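# Move two pipette tip boxes onto a liquid-handler deck

## Task

Fetch both pipette-tip boxes from the supply shelves and set them into the two vacant slots on the deck of the pipetting robot that stands on the shelved bench. Each box's lid must end up completely closed on it, and all other labware already on the deck must still sit properly in its slot. Failure if a box is flipped over, or if a box or a lid reaches the floor. The pedal bin and the stool may be shoved aside. At the end, release everything and back the robot away. Failure if the robot topples or finishes leaning.

## Robot and tools

Robot: a Hello Robot Stretch 3 with one arm. It has a two-wheel base (0.33 m long, 0.34 m wide), a lift that rides up and down a mast, and a telescoping arm that reaches out to the robot's right. The gripper cannot move forward on its own; you drive the base for that, and the base cannot slide sideways. Turns pivot about the point midway between the drive wheels, 0.05 m behind the front edge. With the arm pulled in and the wrist folded, turning sweeps a circle of radius 0.28 m; an unfolded, level wrist reaches outside it.

Frames: the base frame sits on the floor between the drive wheels, x forward, y left, z up. hand_pose is reported in it, located where the closed fingertips meet; with all wrist joints at zero its x points up, y back toward the mast, z to the rear. The odometry frame is the base frame at the start; heading is positive to the left, range -3.142 to 3.142.

execute_actions takes {"actions": [...]}, run in order. Each action may have "robot", "steps" (1 to 450 control steps at 30 per second, default 1) and "until". "robot" is either one command, a list of up to 8 commands run in sequence (a queue; an item may also be {"pause_s": s} with s at most 15), or {"stop": true}, which brakes everything and clears the queue. A command may contain:
- "base": exactly one key. translate_m is a straight drive in metres, an offset from wherever the base is when that command begins, forward positive, magnitude at most 1. rotate_rad is a turn in place in radians, also relative, counter-clockwise (left) positive, magnitude at most 3.2.
- "joints": absolute targets, one number per named joint; unnamed joints keep their current goal. lift_m 0 to 1.1 (arm height, m); arm_m 0 to 0.52 (extension, m); wrist_yaw_rad -1.345 to 4.42 (0 along the arm, positive swings toward the front, 3.0 folds over the base); wrist_pitch_rad -1.57 to 0.451 (0 level, negative tips fingers down); wrist_roll_rad -2.911 to 2.911 (0 = fingers side by side, level); gripper_m -0.089 to 0.179 (larger is wider; actual gap is about 0.007 less when almost shut and 0.025 less fully open, zero below 0.007); head_pan_rad -3.953 to 1.73 (0 ahead, positive left, -1.57 faces along the arm); head_tilt_rad -1.53 to 0.419 (negative looks down).
- "contact_limits": {"arm_m": effort percent 1 to 100}, the motor effort at which that arm motion halts; it stays in force until the next arm_m command.
Motions keep running after the call returns and while you think; a new command overrides goals at once and discards an older queue. If any value is out of range the whole call is rejected and nothing runs.

"until" ends an action early. {"robot": {"status": "ended"}} with steps 450 waits until nothing reads moving and no queue runs. You can also test fields, e.g. {"robot": {"lift_m": [">", 0.3]}} with operators =, !=, <, <=, >, >=; statuses accept a word or ["!=", "moving"]. {"any": {"status": "ended"}} fires when the first motion or queue finishes. Don't wait on exact equality; "done" means within tolerance.

zoom_image: {"camera": head_camera | nav_camera | wrist_camera, "region": [x0, y0, x1, y1]} in pixels from the top-left, region no bigger than 504 by 504. Images are 896x504 (head), 672x504 (nav), 644x364 (wrist). Head and nav cameras move with head_pan_rad/head_tilt_rad; wrist_camera rides on the gripper.

finished_scene: {"scene": n}. It cannot be undone; call it only once every motion has finished and the robot has let go and moved away.

Result lines: base_status shows progress as (done so far of goal), from wheel turns. joint_goals, joint_status (moving, done, off_target, contact_stop, time_out, stopped, not_commanded, torque_fault), measured_speeds, and refusals/queue/queue_left. "refused:" and "dropped:" lines name the goal and reason, counting from 0; "replaced:" is informational. robot.on_its_own appears when the robot itself changed a goal, a joint is slack or its servo is off, a motor rests at unusual effort, or base_tilt has shifted 3 degrees or more from its start value. motor_effort is percent with a bracketed peak; readings are noisy and biased. lidar_m gives 12 distances in 30-degree sectors, first straight ahead then counter-clockwise (4th left, 7th behind, 10th right), in a plane 0.17 m up; "-" means nothing seen. wrist_depth_mm and head_depth_mm are 7x7 grids of median depth in mm.

Speed: full base speed (0.30 m/s, 1.9 rad/s) only when stowed: lift_m under 0.30, arm_m under 0.03, wrist_yaw_rad over 2.54; otherwise 0.10 m/s and 0.63 rad/s.

Gripper: command a value below the object's width to hold it (lower squeezes harder, but the stall guard may ease off and let heavy items slip); to release, open at least 0.02 beyond where the pads touched. Readings don't prove a grasp; check images.

Wrist safety: fold to or unfold from wrist_yaw_rad 3.0 only with lift_m 0.32 to 0.95, wrist_pitch_rad -0.4, roll near 0; once folded, lift may go down to 0.25. If yaw is below -0.4, keep pitch at -0.5 or lower.

Contact and balance: lift and arm halt with contact_stop and go slack until commanded again. Base, wrist and head never stop on contact; a wrist servo pushed too long shuts off for 10 s. Pushing something immovable with the gripper higher than about 0.45 m, repeating a push after a contact_stop, driving while holding or hooking something fixed, or snagging furniture (worst reversing) can tip the robot. If it leans, reverse the last motion in small steps, free the gripper, and drop lift_m to about 0.2 if needed. Avoid drops, slams, hard hits and objects falling.

Each tool is called after ">>>" by a JSON object that holds its "name" and its "arguments".

## Session

>>> {"name": "execute_actions", "arguments": {"actions": []}}

Scene clock: 0.00 s.
robot.base_odometry: x=+0.000 y=+0.000 heading=+0.000 (m, m, rad; robot's odometry frame)
robot.turned_by_wheels: +0.000 (rad since the last result)
robot.turned_by_imu: +0.000 (rad since the last result)
robot.base_tilt: forward=-1.0 right=+2.0 (deg)
robot.lidar_m: 2.30 1.79 1.68 2.15 1.73 2.53 1.12 1.03 1.04 1.31 1.84 1.85
robot.head_depth_mm: 1982 2571 2626 2656 2649 2606 2040 / 1999 2800 2905 2957 2960 2802 2035 / 1989 2845 2953 2960 3031 2901 2058 / 2026 2605 2670 2652 2674 2651 2057 / 1999 2405 2444 2488 2489 2509 2029 / 1991 2250 2243 2246 2277 2278 2017 / 1970 2082 2083 2129 2130 2167 2024
robot.base_status: not_commanded
robot.joint_positions: lift_m=+0.576 arm_m=-0.003 wrist_yaw_rad=+3.100 wrist_pitch_rad=-0.382 wrist_roll_rad=+0.009 gripper_m=+0.037 head_pan_rad=+0.012 head_tilt_rad=+0.014
robot.joint_goals: lift_m=+0.576 arm_m=-0.003 wrist_yaw_rad=+3.100 wrist_pitch_rad=-0.382 wrist_roll_rad=+0.009 gripper_m=+0.037 head_pan_rad=+0.012 head_tilt_rad=+0.014
robot.joint_status: lift_m=not_commanded arm_m=not_commanded wrist_yaw_rad=not_commanded wrist_pitch_rad=not_commanded wrist_roll_rad=not_commanded gripper_m=not_commanded head_pan_rad=not_commanded head_tilt_rad=not_commanded
robot.measured_speeds: translate_m=+0.000 rotate_rad=+0.000 lift_m=+0.000 arm_m=+0.000 wrist_yaw_rad=+0.000 wrist_pitch_rad=+0.000 wrist_roll_rad=+0.000 head_pan_rad=+0.000 head_tilt_rad=+0.000
robot: refusals=0 queue=idle queue_left=0
robot.motor_effort: left_wheel=+1 right_wheel=+0 lift_m=+37 arm_m=-1 wrist_yaw_rad=+0 wrist_pitch_rad=+4 wrist_roll_rad=+0 gripper_m=+0 head_pan_rad=+0 head_tilt_rad=+1 (%)
robot.hand_pose: x=-0.0118 y=+0.0863 z=+0.5965 quat_wxyz=(+0.149, +0.700, +0.119, +0.688) (m; robot's base frame)
robot.wrist_depth_mm: - - - - - - - / - - - - - - - / - - - - - - - / - - - - - - - / - - - - - - - / 874 857 902 894 - 842 858 / 758 763 726 750 761 737 750
pictures: head_camera (sideways: a quarter turn clockwise sets it upright), nav_camera (sideways: a quarter turn counterclockwise sets it upright), wrist_camera
Images, in order (width x height): head_camera 896x504, nav_camera 672x504, wrist_camera 644x364.

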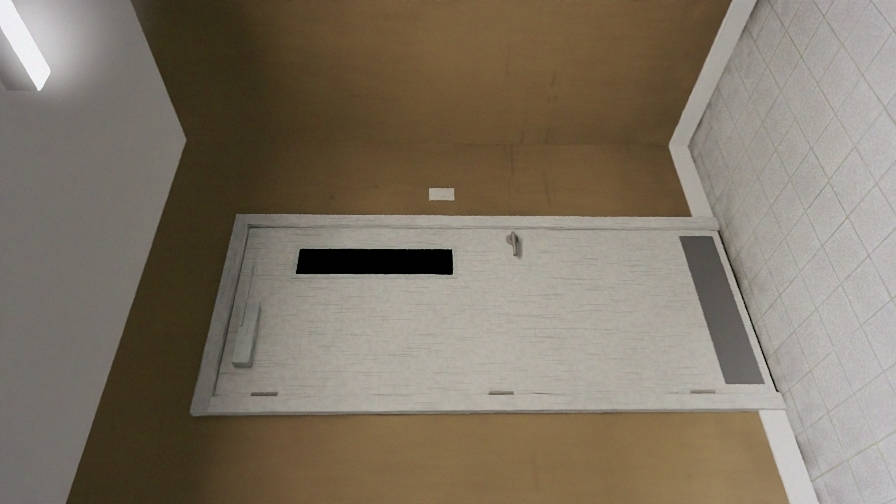

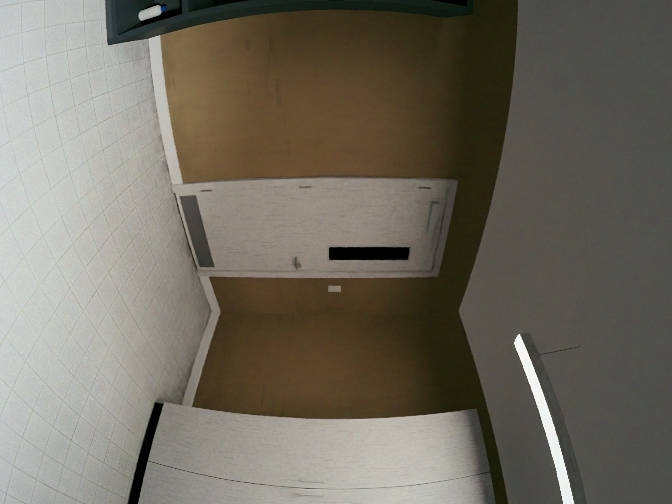

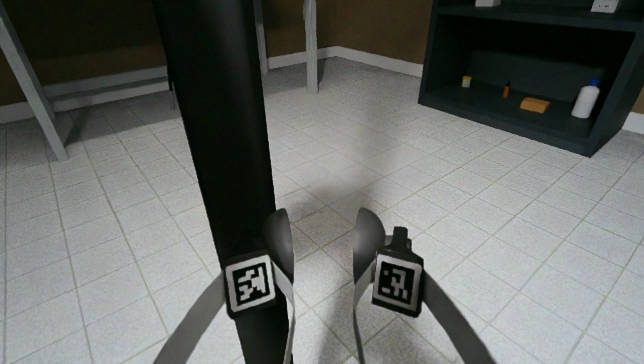

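>>> {"name": "execute_actions", "arguments": {"actions": [{"robot":{"joints":{"head_pan_rad":1.2,"head_tilt_rad":-0.3}},"steps":200,"until":{"robot":{"status":"ended"}}}]}}

Scene clock: 3.23 s.
robot.base_odometry: x=+0.000 y=+0.000 heading=+0.000 (m, m, rad; robot's odometry frame)
robot.turned_by_wheels: +0.000 (rad since the last result)
robot.turned_by_imu: +0.000 (rad since the last result)
robot.base_tilt: forward=-1.0 right=+2.0 (deg)
robot.lidar_m: 2.30 1.78 1.68 2.15 1.73 2.53 1.11 1.03 1.04 1.31 1.83 1.86
robot.head_depth_mm: 1798 1891 1946 2052 2011 1802 1430 / 1891 2002 2058 2184 2328 1805 1437 / 2010 2110 2209 2297 2316 1801 1430 / 1858 1937 2079 2279 2301 1793 1431 / 2311 2475 2665 2896 2347 1801 1424 / 2481 2667 2869 3067 2453 1795 1427 / 2678 2842 3014 3153 2320 1796 1426
robot.base_status: not_commanded
robot.joint_positions: lift_m=+0.576 arm_m=-0.003 wrist_yaw_rad=+3.100 wrist_pitch_rad=-0.382 wrist_roll_rad=+0.009 gripper_m=+0.037 head_pan_rad=+1.193 head_tilt_rad=-0.296
robot.joint_goals: lift_m=+0.576 arm_m=-0.003 wrist_yaw_rad=+3.100 wrist_pitch_rad=-0.382 wrist_roll_rad=+0.009 gripper_m=+0.037 head_pan_rad=+1.200 head_tilt_rad=-0.300
robot.joint_status: lift_m=not_commanded arm_m=not_commanded wrist_yaw_rad=not_commanded wrist_pitch_rad=not_commanded wrist_roll_rad=not_commanded gripper_m=not_commanded head_pan_rad=done head_tilt_rad=done
robot.measured_speeds: translate_m=+0.000 rotate_rad=+0.000 lift_m=+0.000 arm_m=+0.000 wrist_yaw_rad=+0.000 wrist_pitch_rad=+0.000 wrist_roll_rad=+0.000 head_pan_rad=+0.000 head_tilt_rad=+0.000
robot: refusals=0 queue=done queue_left=0
robot.motor_effort: left_wheel=+1(1) right_wheel=+0(0) lift_m=+37(37) arm_m=-1(1) wrist_yaw_rad=+0(0) wrist_pitch_rad=+4(4) wrist_roll_rad=+0(0) gripper_m=+0(0) head_pan_rad=+2(30) head_tilt_rad=-1(18) (%)
robot.hand_pose: x=-0.0118 y=+0.0863 z=+0.5965 quat_wxyz=(+0.149, +0.700, +0.119, +0.688) (m; robot's base frame)
robot.wrist_depth_mm: - - - - - - - / - - - - - - - / - - - - - - - / - - - - - - - / - - - - - - - / 891 870 892 856 - 855 850 / 774 760 737 755 754 754 755
pictures: head_camera (sideways: a quarter turn clockwise sets it upright), nav_camera (sideways: a quarter turn counterclockwise sets it upright), wrist_camera
camera_calibration (this result's frames):
head_camera: T_world_to_cam=[[-0.102137, -0.309168, -0.945507, 1.25371], [-0.927501, 0.373183, -0.0218339, 0.0358818], [0.359597, 0.874728, -0.32487, 0.376112], [0, 0, 0, 1]] pos_world=[0.0260815, 0.0452201, 1.30836]
nav_camera: T_world_to_cam=[[0.131707, 0.276267, 0.952013, -1.19281], [0.927266, -0.37388, -0.0197861, 0.069098], [0.350473, 0.885376, -0.305416, 0.350016], [0, 0, 0, 1]] pos_world=[-0.0296418, 0.0454732, 1.24384]
wrist_camera: T_world_to_cam=[[0.999008, -0.0404862, -0.0185217, 0.0298351], [-0.0367129, -0.513773, -0.85714, 0.590859], [0.0251864, 0.85697, -0.51475, 0.400001], [0, 0, 0, 1]] pos_world=[-0.018188, -0.038013, 0.712902]
Images, in order (width x height): head_camera 896x504, nav_camera 672x504, wrist_camera 644x364.

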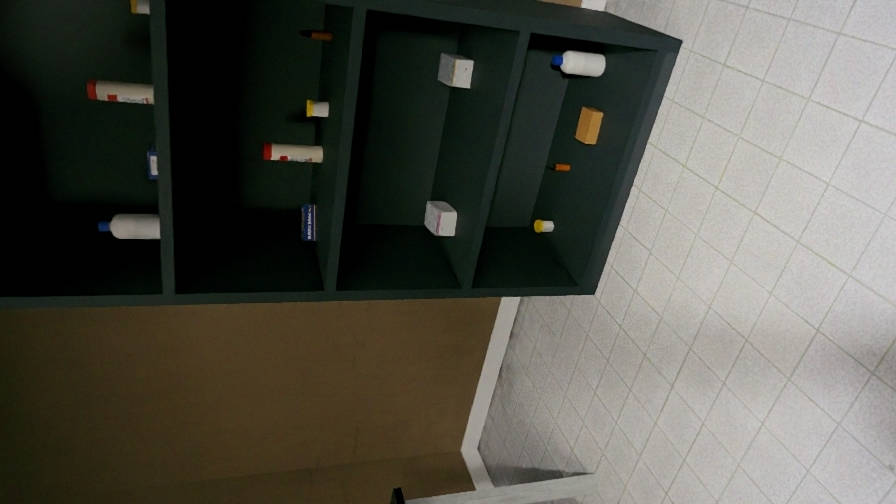

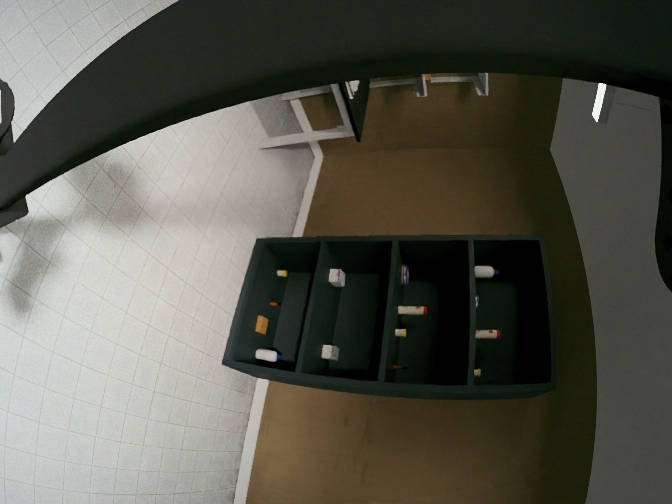

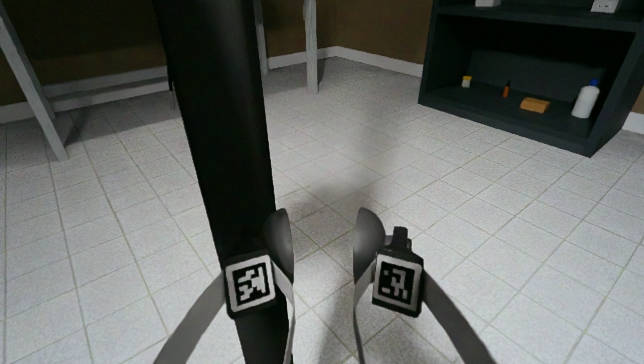

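>>> {"name": "zoom_image", "arguments": {"camera": "head_camera", "region": [340, 20, 700, 300]}}

>>> {"name": "execute_actions", "arguments": {"actions": [{"robot":{"joints":{"head_pan_rad":-3.9,"head_tilt_rad":-0.3}},"steps":300,"until":{"robot":{"status":"ended"}}}]}}

Region (340, 20, 700, 300) of head_camera's 896x504 image, scaled by 1.400, with more detail than that image has.

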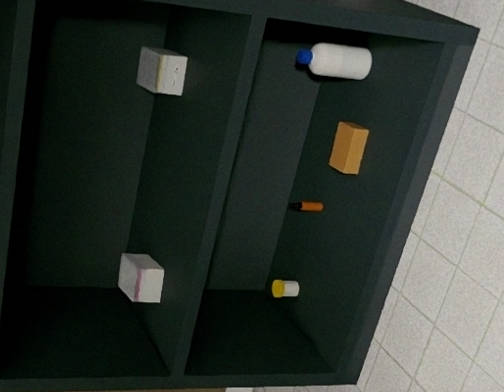

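Scene clock: 8.77 s.
robot.base_odometry: x=+0.000 y=+0.000 heading=+0.000 (m, m, rad; robot's odometry frame)
robot.turned_by_wheels: +0.000 (rad since the last result)
robot.turned_by_imu: +0.001 (rad since the last result)
robot.base_tilt: forward=-1.0 right=+1.8 (deg)
robot.lidar_m: 2.30 1.79 1.68 2.14 1.73 2.53 1.11 1.03 1.04 1.30 1.83 1.86
robot.head_depth_mm: - - - - - - - / 2098 2242 2392 - - - - / 2140 2291 2430 1875 2317 1804 1428 / 2188 2337 2492 2716 2439 1785 1419 / 2243 2391 2526 2788 2460 1795 1425 / 2267 2439 2633 2821 2474 1804 1417 / 2336 2487 2690 2885 2450 1810 1425
robot.base_status: not_commanded
robot.joint_positions: lift_m=+0.576 arm_m=-0.003 wrist_yaw_rad=+3.100 wrist_pitch_rad=-0.382 wrist_roll_rad=+0.009 gripper_m=+0.037 head_pan_rad=-3.893 head_tilt_rad=-0.296
robot.joint_goals: lift_m=+0.576 arm_m=-0.003 wrist_yaw_rad=+3.100 wrist_pitch_rad=-0.382 wrist_roll_rad=+0.009 gripper_m=+0.037 head_pan_rad=-3.900 head_tilt_rad=-0.300
robot.joint_status: lift_m=not_commanded arm_m=not_commanded wrist_yaw_rad=not_commanded wrist_pitch_rad=not_commanded wrist_roll_rad=not_commanded gripper_m=not_commanded head_pan_rad=done head_tilt_rad=done
robot.measured_speeds: translate_m=+0.000 rotate_rad=+0.000 lift_m=+0.000 arm_m=+0.000 wrist_yaw_rad=+0.000 wrist_pitch_rad=+0.000 wrist_roll_rad=+0.000 head_pan_rad=+0.000 head_tilt_rad=+0.000
robot: refusals=0 queue=done queue_left=0
robot.motor_effort: left_wheel=+1(1) right_wheel=+0(0) lift_m=+37(37) arm_m=-1(1) wrist_yaw_rad=+0(1) wrist_pitch_rad=+4(4) wrist_roll_rad=+0(0) gripper_m=+0(0) head_pan_rad=-2(28) head_tilt_rad=-1(1) (%)
robot.hand_pose: x=-0.0118 y=+0.0863 z=+0.5965 quat_wxyz=(+0.149, +0.700, +0.119, +0.688) (m; robot's base frame)
robot.wrist_depth_mm: - - - - - - - / - - - - - - - / - - - - - - - / - - - - - - - / - - - - - - - / 896 882 926 863 - 866 874 / 766 763 726 754 759 764 740
pictures: head_camera (sideways: a quarter turn clockwise sets it upright), nav_camera (sideways: a quarter turn counterclockwise sets it upright), wrist_camera
camera_calibration (this result's frames):
head_camera: T_world_to_cam=[[0.250853, -0.207994, -0.945416, 1.25143], [-0.685612, -0.727639, -0.0218352, 0.0344079], [-0.68338, 0.653666, -0.325134, 0.382817], [0, 0, 0, 1]] pos_world=[-0.0287255, 0.0350924, 1.30834]
nav_camera: T_world_to_cam=[[-0.209438, 0.223536, 0.951928, -1.19062], [0.686185, 0.727158, -0.0197846, 0.0705667], [-0.696625, 0.649055, -0.305682, 0.356749], [0, 0, 0, 1]] pos_world=[-0.0492616, -0.0167164, 1.24383]
wrist_camera: T_world_to_cam=[[0.999008, -0.0404862, -0.0185218, 0.0298352], [-0.0367129, -0.513773, -0.85714, 0.590859], [0.0251864, 0.85697, -0.51475, 0.400001], [0, 0, 0, 1]] pos_world=[-0.018188, -0.038013, 0.712902]
Images, in order (width x height): head_camera 896x504, nav_camera 672x504, wrist_camera 644x364.

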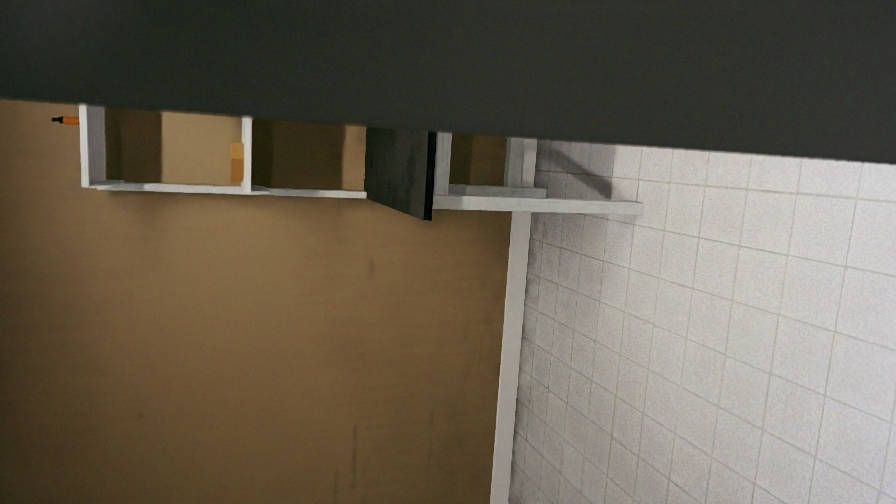

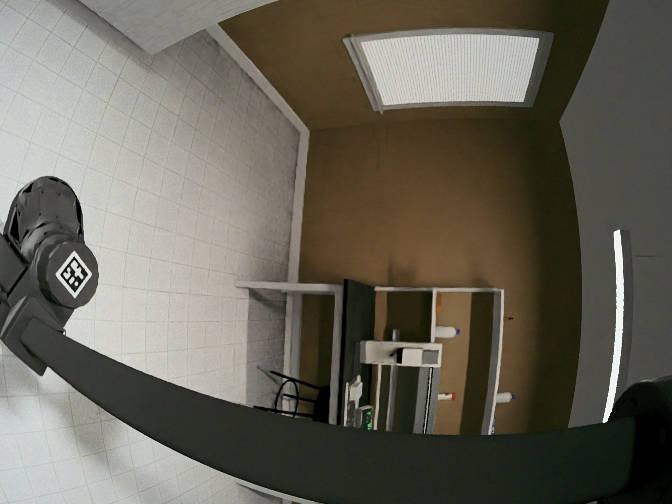

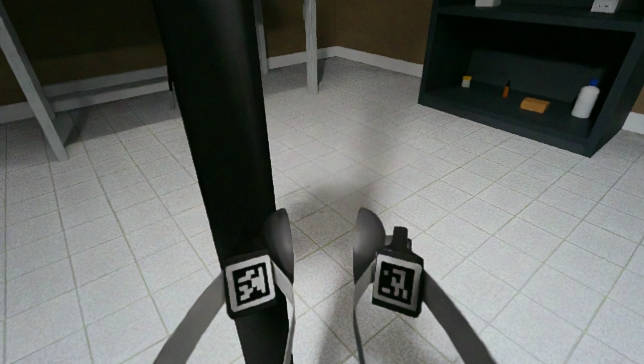

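>>> {"name": "execute_actions", "arguments": {"actions": [{"robot":[{"joints":{"lift_m":0.27,"head_pan_rad":0.95,"head_tilt_rad":-0.25}},{"base":{"rotate_rad":0.993}}],"steps":450,"until":{"robot":{"status":"ended"}}}]}}

Scene clock: 30.50 s.
robot.base_odometry: x=+0.000 y=+0.000 heading=+0.993 (m, m, rad; robot's odometry frame)
robot.turned_by_wheels: +0.993 (rad since the last result)
robot.turned_by_imu: +0.998 (rad since the last result)
robot.base_tilt: forward=-0.9 right=+1.9 (deg)
robot.lidar_m: 1.68 2.15 1.73 1.73 1.14 1.03 1.03 1.26 1.83 1.84 2.36 2.15
robot.head_depth_mm: 2541 2709 2916 3077 2492 1869 1472 / 2400 2553 2782 2450 2618 1888 1473 / 2341 2471 2685 2147 2511 1893 1466 / 2267 2401 2529 2140 2470 1888 1475 / 2183 2330 2066 2022 2629 1868 1467 / 2161 2266 2330 2024 2572 1866 1461 / 2062 2206 2331 2124 2456 1880 1470
robot.base_status: done (rotate_rad +0.9929 of +0.9930)
robot.joint_positions: lift_m=+0.270 arm_m=-0.003 wrist_yaw_rad=+3.100 wrist_pitch_rad=-0.382 wrist_roll_rad=+0.009 gripper_m=+0.037 head_pan_rad=+0.943 head_tilt_rad=-0.260
robot.joint_goals: lift_m=+0.270 arm_m=-0.003 wrist_yaw_rad=+3.100 wrist_pitch_rad=-0.382 wrist_roll_rad=+0.009 gripper_m=+0.037 head_pan_rad=+0.950 head_tilt_rad=-0.250
robot.joint_status: lift_m=done arm_m=not_commanded wrist_yaw_rad=not_commanded wrist_pitch_rad=not_commanded wrist_roll_rad=not_commanded gripper_m=not_commanded head_pan_rad=done head_tilt_rad=done
robot.measured_speeds: translate_m=+0.000 rotate_rad=+0.000 lift_m=+0.000 arm_m=+0.000 wrist_yaw_rad=+0.000 wrist_pitch_rad=+0.000 wrist_roll_rad=+0.000 head_pan_rad=+0.000 head_tilt_rad=+0.000
robot: refusals=0 queue=done queue_left=0
robot.motor_effort: left_wheel=-2(9) right_wheel=+4(12) lift_m=+31(38) arm_m=-1(1) wrist_yaw_rad=+0(0) wrist_pitch_rad=+4(4) wrist_roll_rad=+0(0) gripper_m=+0(0) head_pan_rad=+3(31) head_tilt_rad=+4(9) (%)
robot.hand_pose: x=-0.0118 y=+0.0862 z=+0.2910 quat_wxyz=(+0.150, +0.700, +0.119, +0.688) (m; robot's base frame)
robot.wrist_depth_mm: - - - - - - - / - - - - - - - / 944 - - 977 945 968 939 / 754 739 - 748 740 733 724 / 616 605 591 613 612 580 590 / 505 510 - 512 - 495 493 / 445 - - - 430 431 422
pictures: head_camera (sideways: a quarter turn clockwise sets it upright), nav_camera (sideways: a quarter turn counterclockwise sets it upright), wrist_camera
camera_calibration (this result's frames):
head_camera: T_world_to_cam=[[-0.155189, -0.246461, -0.956647, 1.26858], [-0.805972, 0.591558, -0.0216568, 0.0349109], [0.571249, 0.76767, -0.290444, 0.330016], [0, 0, 0, 1]] pos_world=[0.0364848, 0.0386594, 1.31019]
nav_camera: T_world_to_cam=[[0.175575, 0.20709, 0.962438, -1.2067], [0.806456, -0.590956, -0.0199626, 0.0700657], [0.564625, 0.779669, -0.270766, 0.303614], [0, 0, 0, 1]] pos_world=[-0.0160668, 0.054582, 1.24498]
wrist_camera: T_world_to_cam=[[0.999008, -0.0404979, -0.0185226, 0.0241782], [-0.0367344, -0.514278, -0.856837, 0.328947], [0.0251744, 0.856667, -0.515255, 0.243002], [0, 0, 0, 1]] pos_world=[-0.0181879, -0.0380223, 0.40751]
Images, in order (width x height): head_camera 896x504, nav_camera 672x504, wrist_camera 644x364.

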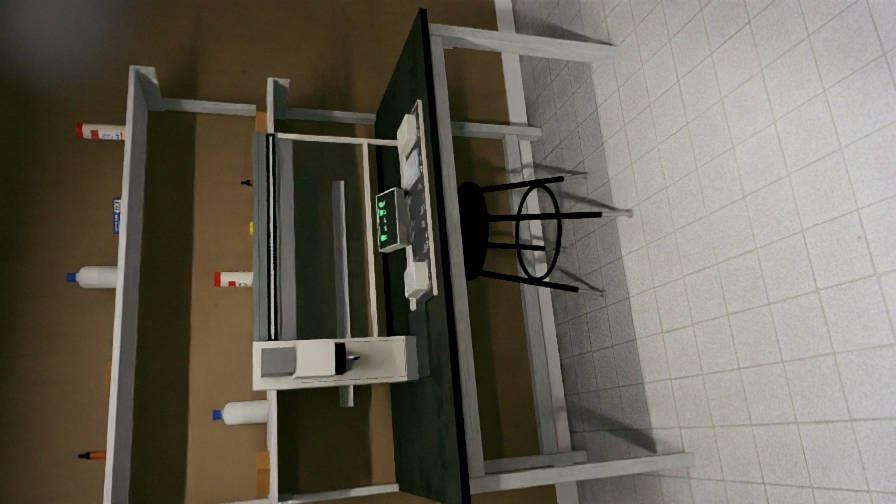

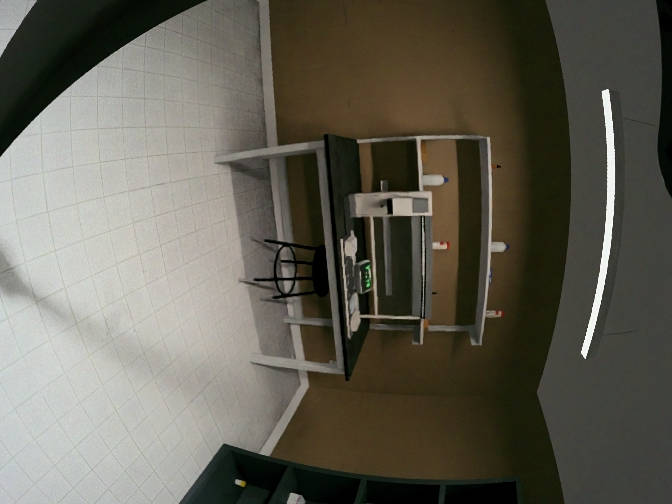

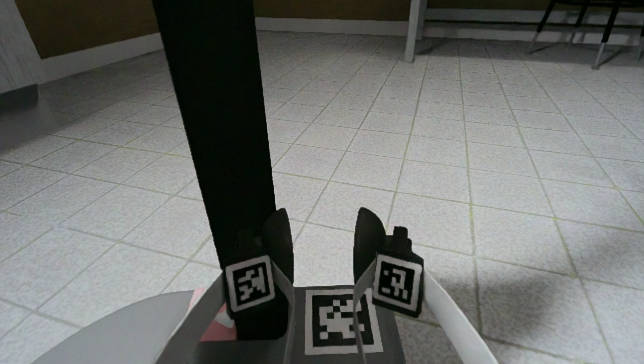

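>>> {"name": "zoom_image", "arguments": {"camera": "head_camera", "region": [360, 90, 480, 330]}}

Region (360, 90, 480, 330) of head_camera's 896x504 image, scaled by 2.100, with more detail than that image has.

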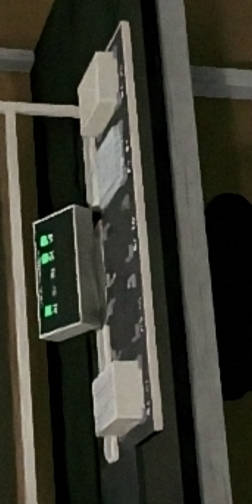

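>>> {"name": "execute_actions", "arguments": {"actions": [{"robot":[{"base":{"translate_m":1.0},"joints":{"head_pan_rad":-1.57,"head_tilt_rad":-0.75}},{"base":{"translate_m":0.40}},{"base":{"rotate_rad":1.25}}],"steps":450,"until":{"robot":{"status":"ended"}}}]}}

Scene clock: 49.67 s.
robot.base_odometry: x=+0.765 y=+1.173 heading=+2.243 (m, m, rad; robot's odometry frame)
robot.turned_by_wheels: +1.250 (rad since the last result)
robot.turned_by_imu: +1.261 (rad since the last result)
robot.base_tilt: forward=-1.1 right=+2.0 (deg)
robot.lidar_m: 1.24 1.49 1.91 2.35 2.46 2.38 2.36 1.14 0.40 0.58 0.68 0.72
robot.head_depth_mm: 631 623 513 435 624 761 1126 / 656 683 512 434 858 783 1091 / 655 622 511 435 878 783 1106 / 656 685 512 434 875 804 1116 / 659 684 511 434 876 802 1102 / 661 623 513 435 879 802 1105 / 662 682 512 435 881 801 1095
robot.base_status: done (rotate_rad +1.2499 of +1.2500)
robot.joint_positions: lift_m=+0.270 arm_m=-0.003 wrist_yaw_rad=+3.100 wrist_pitch_rad=-0.382 wrist_roll_rad=+0.009 gripper_m=+0.037 head_pan_rad=-1.563 head_tilt_rad=-0.741
robot.joint_goals: lift_m=+0.270 arm_m=-0.003 wrist_yaw_rad=+3.100 wrist_pitch_rad=-0.382 wrist_roll_rad=+0.009 gripper_m=+0.037 head_pan_rad=-1.570 head_tilt_rad=-0.750
robot.joint_status: lift_m=done arm_m=not_commanded wrist_yaw_rad=not_commanded wrist_pitch_rad=not_commanded wrist_roll_rad=not_commanded gripper_m=not_commanded head_pan_rad=done head_tilt_rad=done
robot.measured_speeds: translate_m=+0.000 rotate_rad=+0.000 lift_m=+0.000 arm_m=+0.000 wrist_yaw_rad=+0.000 wrist_pitch_rad=+0.000 wrist_roll_rad=+0.000 head_pan_rad=+0.000 head_tilt_rad=+0.000
robot: refusals=0 queue=done queue_left=0
robot.motor_effort: left_wheel=-2(10) right_wheel=+4(14) lift_m=+31(31) arm_m=-1(1) wrist_yaw_rad=+0(0) wrist_pitch_rad=+4(4) wrist_roll_rad=+0(0) gripper_m=+0(0) head_pan_rad=-1(29) head_tilt_rad=-3(27) (%)
robot.hand_pose: x=-0.0118 y=+0.0862 z=+0.2910 quat_wxyz=(+0.150, +0.700, +0.119, +0.688) (m; robot's base frame)
robot.wrist_depth_mm: - - - - - - - / - - - - - - - / - - - 951 935 939 926 / 760 759 - 750 740 741 734 / 606 611 604 598 608 595 586 / 515 516 - 522 - 503 488 / 455 - - - 427 423 429
pictures: head_camera (sideways: a quarter turn clockwise sets it upright), nav_camera (sideways: a quarter turn counterclockwise sets it upright), wrist_camera
camera_calibration (this result's frames):
head_camera: T_world_to_cam=[[-0.0244387, 0.700494, -0.71324, 0.950358], [0.999683, 0.0128397, -0.0216433, 0.0238649], [-0.00600322, -0.713543, -0.700586, 0.867181], [0, 0, 0, 1]] pos_world=[0.00457399, -0.0472555, 1.28588]
nav_camera: T_world_to_cam=[[-0.0152979, -0.685849, 0.727583, -0.899236], [-0.999862, 0.00575286, -0.0155999, 0.0753932], [0.00651348, -0.727721, -0.685842, 0.847095], [0, 0, 0, 1]] pos_world=[0.0561088, -0.000724771, 1.23642]
wrist_camera: T_world_to_cam=[[0.999008, -0.0404994, -0.0185226, 0.0241774], [-0.0367375, -0.514355, -0.85679, 0.328906], [0.0251723, 0.856621, -0.515333, 0.243034], [0, 0, 0, 1]] pos_world=[-0.018188, -0.0380342, 0.407495]
Images, in order (width x height): head_camera 896x504, nav_camera 672x504, wrist_camera 644x364.

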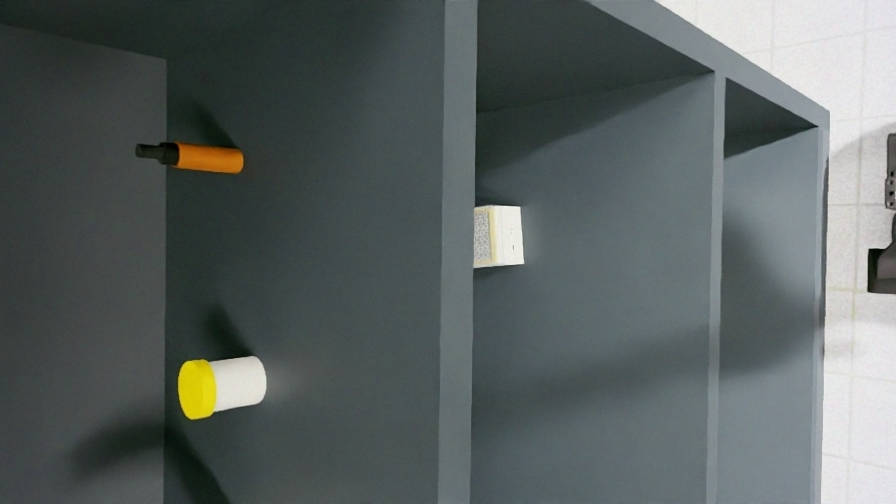

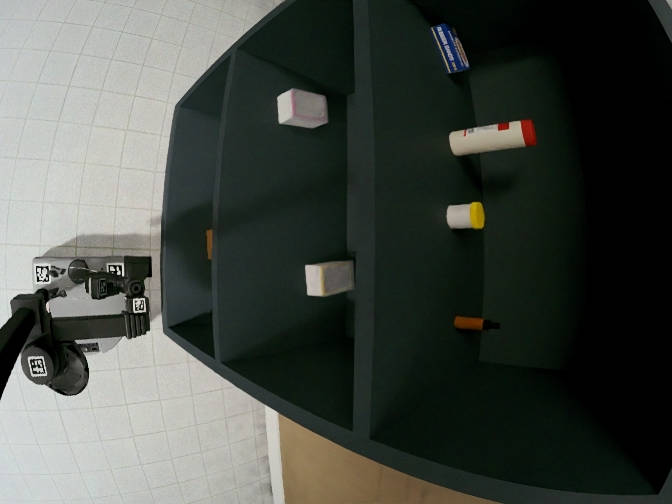

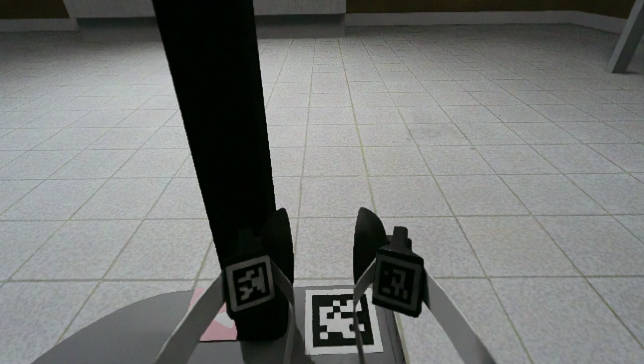

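>>> {"name": "execute_actions", "arguments": {"actions": [{"robot":[{"joints":{"lift_m":0.62,"wrist_pitch_rad":-0.4}},{"joints":{"wrist_yaw_rad":0.0,"gripper_m":0.15}},{"joints":{"wrist_pitch_rad":0.0,"wrist_roll_rad":0.0}}],"steps":450,"until":{"robot":{"status":"ended"}}}]}}

Scene clock: 66.47 s.
robot.base_odometry: x=+0.765 y=+1.173 heading=+2.243 (m, m, rad; robot's odometry frame)
robot.turned_by_wheels: +0.000 (rad since the last result)
robot.turned_by_imu: +0.001 (rad since the last result)
robot.base_tilt: forward=-1.0 right=+1.9 (deg)
robot.lidar_m: 1.24 1.49 1.90 2.35 2.47 2.39 2.36 1.14 0.39 0.58 0.68 0.72
robot.head_depth_mm: 632 621 513 434 624 759 1148 / 655 685 513 434 856 782 - / 656 622 514 435 881 782 - / 658 684 511 435 878 802 1103 / 657 684 512 434 879 798 1104 / 660 623 512 436 878 799 1105 / 662 682 512 436 880 800 1096
robot.base_status: done (rotate_rad +1.2498 of +1.2500)
robot.joint_positions: lift_m=+0.620 arm_m=-0.003 wrist_yaw_rad=+0.002 wrist_pitch_rad=-0.025 wrist_roll_rad=+0.006 gripper_m=+0.150 head_pan_rad=-1.563 head_tilt_rad=-0.741
robot.joint_goals: lift_m=+0.620 arm_m=-0.003 wrist_yaw_rad=+0.000 wrist_pitch_rad=+0.000 wrist_roll_rad=+0.000 gripper_m=+0.150 head_pan_rad=-1.570 head_tilt_rad=-0.750
robot.joint_status: lift_m=done arm_m=not_commanded wrist_yaw_rad=done wrist_pitch_rad=done wrist_roll_rad=done gripper_m=done head_pan_rad=done head_tilt_rad=done
robot.measured_speeds: translate_m=+0.000 rotate_rad=+0.000 lift_m=+0.000 arm_m=+0.000 wrist_yaw_rad=+0.000 wrist_pitch_rad=+0.000 wrist_roll_rad=+0.000 head_pan_rad=+0.000 head_tilt_rad=+0.000
robot: refusals=0 queue=done queue_left=0
robot.motor_effort: left_wheel=-2(2) right_wheel=+3(4) lift_m=+43(44) arm_m=-1(1) wrist_yaw_rad=-2(1) wrist_pitch_rad=+8(7) wrist_roll_rad=-3(3) gripper_m=+0(94) head_pan_rad=-2(1) head_tilt_rad=-4(3) (%)
robot.hand_pose: x=-0.0210 y=-0.3980 z=+0.7279 quat_wxyz=(+0.705, +0.010, -0.709, -0.009) (m; robot's base frame)
robot.wrist_depth_mm: 519 515 505 504 497 362 239 / 531 529 529 522 511 363 240 / 542 544 544 538 525 372 239 / 567 561 557 559 548 370 240 / 597 593 584 566 570 340 238 / 508 - 497 417 491 - 228 / 385 382 385 379 380 358 226
pictures: head_camera (sideways: a quarter turn clockwise sets it upright), nav_camera (sideways: a quarter turn counterclockwise sets it upright), wrist_camera
camera_calibration (this result's frames):
head_camera: T_world_to_cam=[[-0.0244387, 0.700494, -0.71324, 0.950358], [0.999683, 0.0128397, -0.0216433, 0.0238649], [-0.00600322, -0.713543, -0.700586, 0.867181], [0, 0, 0, 1]] pos_world=[0.00457399, -0.0472555, 1.28588]
nav_camera: T_world_to_cam=[[-0.0152979, -0.685849, 0.727583, -0.899236], [-0.999862, 0.00575286, -0.0155999, 0.0753932], [0.00651348, -0.727721, -0.685842, 0.847095], [0, 0, 0, 1]] pos_world=[0.0561088, -0.000724775, 1.23642]
wrist_camera: T_world_to_cam=[[-0.999855, -0.00949911, -0.014115, -0.0109542], [0.0121312, 0.183648, -0.982917, 0.82451], [0.011929, -0.982946, -0.183507, -0.0907419], [0, 0, 0, 1]] pos_world=[-0.0198724, -0.240718, 0.793619]
Images, in order (width x height): head_camera 896x504, nav_camera 672x504, wrist_camera 644x364.

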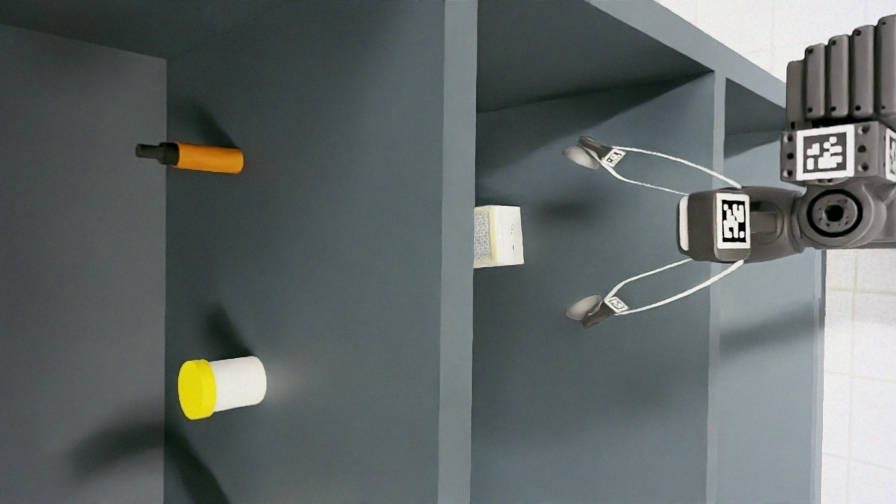

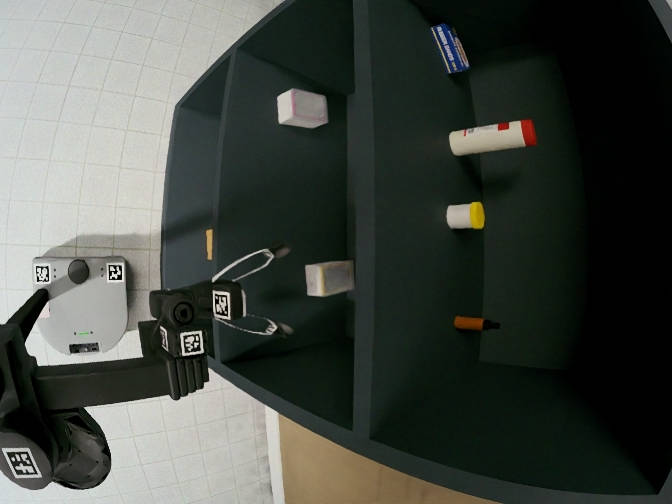

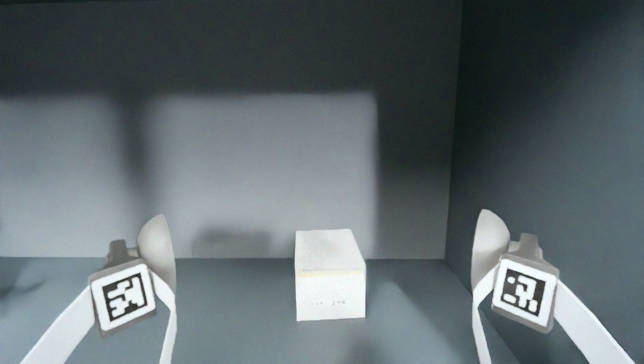

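>>> {"name": "execute_actions", "arguments": {"actions": [{"robot":{"base":{"translate_m":-0.01},"joints":{"lift_m":0.53,"wrist_pitch_rad":-0.2,"arm_m":0.12}},"steps":450,"until":{"robot":{"status":"ended"}}}]}}

Scene clock: 76.53 s.
robot.base_odometry: x=+0.771 y=+1.165 heading=+2.243 (m, m, rad; robot's odometry frame)
robot.turned_by_wheels: +0.000 (rad since the last result)
robot.turned_by_imu: +0.001 (rad since the last result)
robot.base_tilt: forward=-1.0 right=+1.9 (deg)
robot.lidar_m: 1.25 1.51 1.91 2.35 2.46 2.38 2.35 1.14 0.39 0.58 0.69 0.73
robot.head_depth_mm: 617 609 510 434 594 1214 1129 / 655 682 511 435 836 774 - / 655 651 512 434 877 - 1098 / 657 682 512 434 895 1147 1099 / 659 683 513 434 876 801 1097 / 657 623 513 434 880 803 1101 / 661 684 513 435 881 805 1106
robot.base_status: done (translate_m -0.0100 of -0.0100)
robot.joint_positions: lift_m=+0.530 arm_m=+0.120 wrist_yaw_rad=+0.001 wrist_pitch_rad=-0.214 wrist_roll_rad=+0.005 gripper_m=+0.150 head_pan_rad=-1.563 head_tilt_rad=-0.741
robot.joint_goals: lift_m=+0.530 arm_m=+0.120 wrist_yaw_rad=+0.000 wrist_pitch_rad=-0.200 wrist_roll_rad=+0.000 gripper_m=+0.150 head_pan_rad=-1.570 head_tilt_rad=-0.750
robot.joint_status: lift_m=done arm_m=done wrist_yaw_rad=done wrist_pitch_rad=done wrist_roll_rad=done gripper_m=done head_pan_rad=done head_tilt_rad=done
robot.measured_speeds: translate_m=+0.000 rotate_rad=+0.000 lift_m=+0.000 arm_m=+0.000 wrist_yaw_rad=+0.000 wrist_pitch_rad=+0.000 wrist_roll_rad=+0.000 head_pan_rad=+0.000 head_tilt_rad=+0.000
robot: refusals=0 queue=done queue_left=0
robot.motor_effort: left_wheel=-3(8) right_wheel=+3(6) lift_m=+31(43) arm_m=+5(4) wrist_yaw_rad=-1(2) wrist_pitch_rad=+4(7) wrist_roll_rad=-3(3) gripper_m=+0(0) head_pan_rad=-2(2) head_tilt_rad=-3(3) (%)
robot.hand_pose: x=-0.0213 y=-0.5099 z=+0.5909 quat_wxyz=(+0.701, +0.076, -0.705, -0.076) (m; robot's base frame)
robot.wrist_depth_mm: 389 375 380 375 373 353 231 / 413 403 398 400 396 349 229 / 433 434 430 352 418 349 229 / 388 380 379 268 377 324 227 / 281 296 278 277 274 287 229 / 222 - 220 219 218 - 209 / 190 183 182 181 181 180 179
pictures: head_camera (sideways: a quarter turn clockwise sets it upright), nav_camera (sideways: a quarter turn counterclockwise sets it upright), wrist_camera
camera_calibration (this result's frames):
head_camera: T_world_to_cam=[[-0.0244386, 0.700494, -0.71324, 0.950358], [0.999683, 0.0128395, -0.0216433, 0.0238649], [-0.0060033, -0.713543, -0.700586, 0.867181], [0, 0, 0, 1]] pos_world=[0.00457399, -0.0472555, 1.28588]
nav_camera: T_world_to_cam=[[-0.015298, -0.685849, 0.727583, -0.899236], [-0.999862, 0.00575298, -0.0155999, 0.0753932], [0.0065134, -0.727721, -0.685842, 0.847095], [0, 0, 0, 1]] pos_world=[0.0561088, -0.000724773, 1.23642]
wrist_camera: T_world_to_cam=[[-0.999877, -0.00564048, -0.0146356, -0.0119938], [0.0115675, 0.364995, -0.930938, 0.772129], [0.0105929, -0.930992, -0.364885, -0.0922418], [0, 0, 0, 1]] pos_world=[-0.0199469, -0.367768, 0.684971]
Images, in order (width x height): head_camera 896x504, nav_camera 672x504, wrist_camera 644x364.

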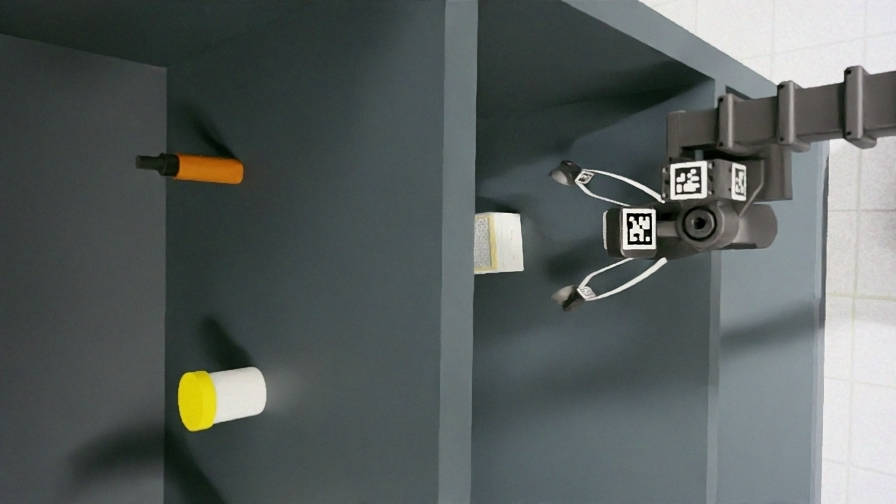

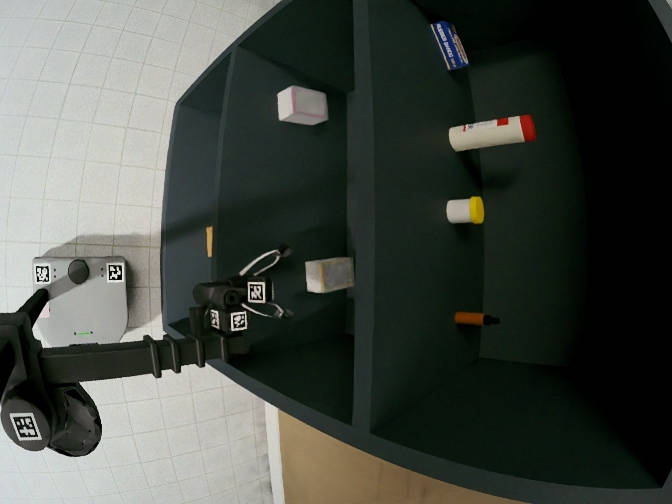

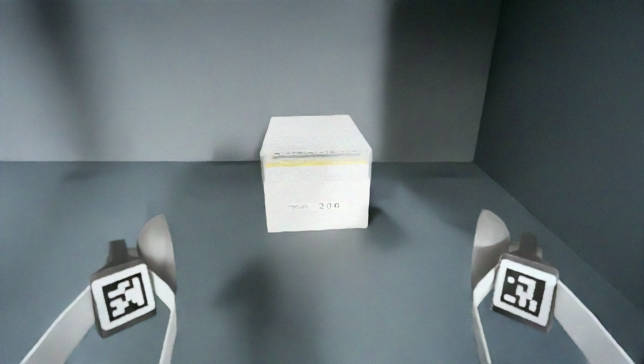

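>>> {"name": "zoom_image", "arguments": {"camera": "wrist_camera", "region": [230, 90, 410, 250]}}

Region (230, 90, 410, 250) of wrist_camera's 644x364 image, scaled by 2.800.

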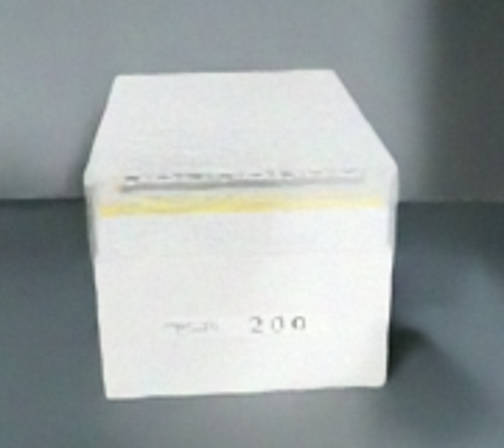

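>>> {"name": "execute_actions", "arguments": {"actions": [{"robot":{"base":{"translate_m":-0.008},"joints":{"lift_m":0.508,"wrist_yaw_rad":0.08,"arm_m":0.2}},"steps":450,"until":{"robot":{"status":"ended"}}}]}}

Scene clock: 89.30 s.
robot.base_odometry: x=+0.776 y=+1.159 heading=+2.243 (m, m, rad; robot's odometry frame)
robot.turned_by_wheels: +0.000 (rad since the last result)
robot.turned_by_imu: +0.001 (rad since the last result)
robot.base_tilt: forward=-1.0 right=+1.9 (deg)
robot.lidar_m: 1.26 1.80 1.91 2.35 2.46 2.36 2.35 1.14 0.38 0.58 0.83 0.74
robot.head_depth_mm: 592 586 509 433 570 1218 1127 / 655 681 511 434 840 767 - / 655 651 513 433 897 1141 1107 / 657 682 512 434 924 1149 1099 / 656 684 511 435 878 801 1099 / 659 654 512 434 875 800 1102 / 663 683 511 435 876 800 1098
robot.base_status: done (translate_m -0.0080 of -0.0080)
robot.joint_positions: lift_m=+0.508 arm_m=+0.200 wrist_yaw_rad=+0.079 wrist_pitch_rad=-0.215 wrist_roll_rad=+0.005 gripper_m=+0.150 head_pan_rad=-1.563 head_tilt_rad=-0.741
robot.joint_goals: lift_m=+0.508 arm_m=+0.200 wrist_yaw_rad=+0.080 wrist_pitch_rad=-0.200 wrist_roll_rad=+0.000 gripper_m=+0.150 head_pan_rad=-1.570 head_tilt_rad=-0.750
robot.joint_status: lift_m=done arm_m=done wrist_yaw_rad=done wrist_pitch_rad=done wrist_roll_rad=done gripper_m=done head_pan_rad=done head_tilt_rad=done
robot.measured_speeds: translate_m=+0.000 rotate_rad=+0.000 lift_m=+0.000 arm_m=+0.000 wrist_yaw_rad=+0.000 wrist_pitch_rad=+0.000 wrist_roll_rad=+0.000 head_pan_rad=+0.000 head_tilt_rad=+0.000
robot: refusals=0 queue=done queue_left=0
robot.motor_effort: left_wheel=-2(7) right_wheel=+4(7) lift_m=+31(31) arm_m=+5(4) wrist_yaw_rad=+0(2) wrist_pitch_rad=+5(5) wrist_roll_rad=-3(3) gripper_m=+0(0) head_pan_rad=-2(1) head_tilt_rad=-3(2) (%)
robot.hand_pose: x=-0.0021 y=-0.5891 z=+0.5688 quat_wxyz=(+0.704, +0.104, -0.701, -0.048) (m; robot's base frame)
robot.wrist_depth_mm: 334 326 314 309 297 289 260 / 355 350 337 327 313 306 260 / 381 373 359 252 334 325 256 / 329 325 322 185 279 317 255 / 239 251 237 193 212 246 228 / 194 - 188 187 185 - 184 / - 155 154 154 153 153 153
pictures: head_camera (sideways: a quarter turn clockwise sets it upright), nav_camera (sideways: a quarter turn counterclockwise sets it upright), wrist_camera
camera_calibration (this result's frames):
head_camera: T_world_to_cam=[[-0.0244384, 0.700494, -0.71324, 0.950358], [0.999683, 0.0128393, -0.0216433, 0.0238649], [-0.00600347, -0.713543, -0.700586, 0.867181], [0, 0, 0, 1]] pos_world=[0.00457397, -0.0472555, 1.28588]
nav_camera: T_world_to_cam=[[-0.0152982, -0.685849, 0.727583, -0.899237], [-0.999862, 0.00575322, -0.0155999, 0.0753932], [0.00651322, -0.727721, -0.685842, 0.847095], [0, 0, 0, 1]] pos_world=[0.0561088, -0.000724797, 1.23642]
wrist_camera: T_world_to_cam=[[-0.996367, -0.0838956, -0.0146367, -0.0396578], [-0.0170655, 0.36507, -0.930824, 0.780185], [0.0834354, -0.927192, -0.365175, -0.171697], [0, 0, 0, 1]] pos_world=[-0.0118738, -0.447345, 0.662935]
Images, in order (width x height): head_camera 896x504, nav_camera 672x504, wrist_camera 644x364.

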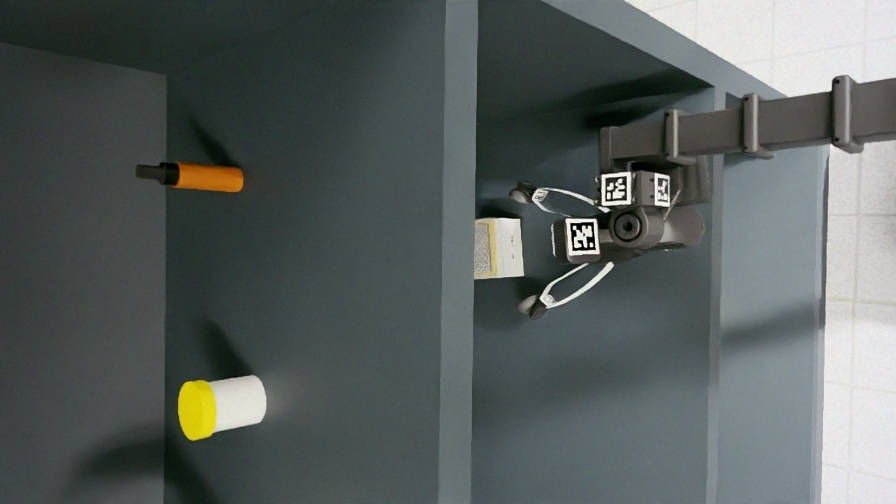

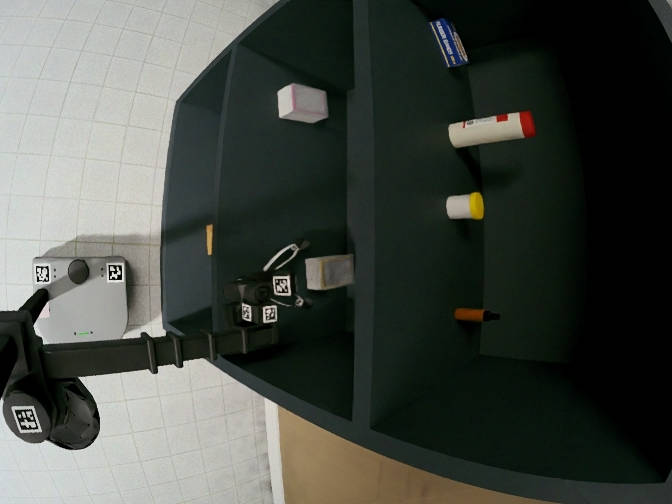

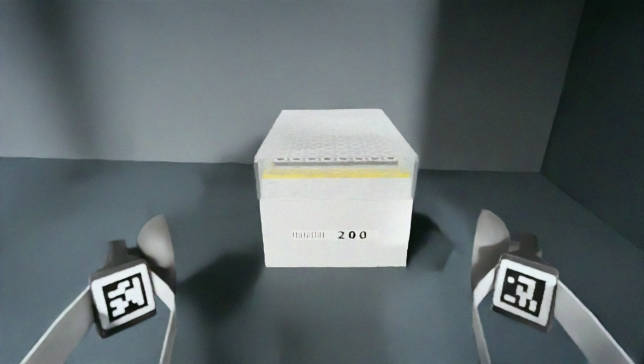

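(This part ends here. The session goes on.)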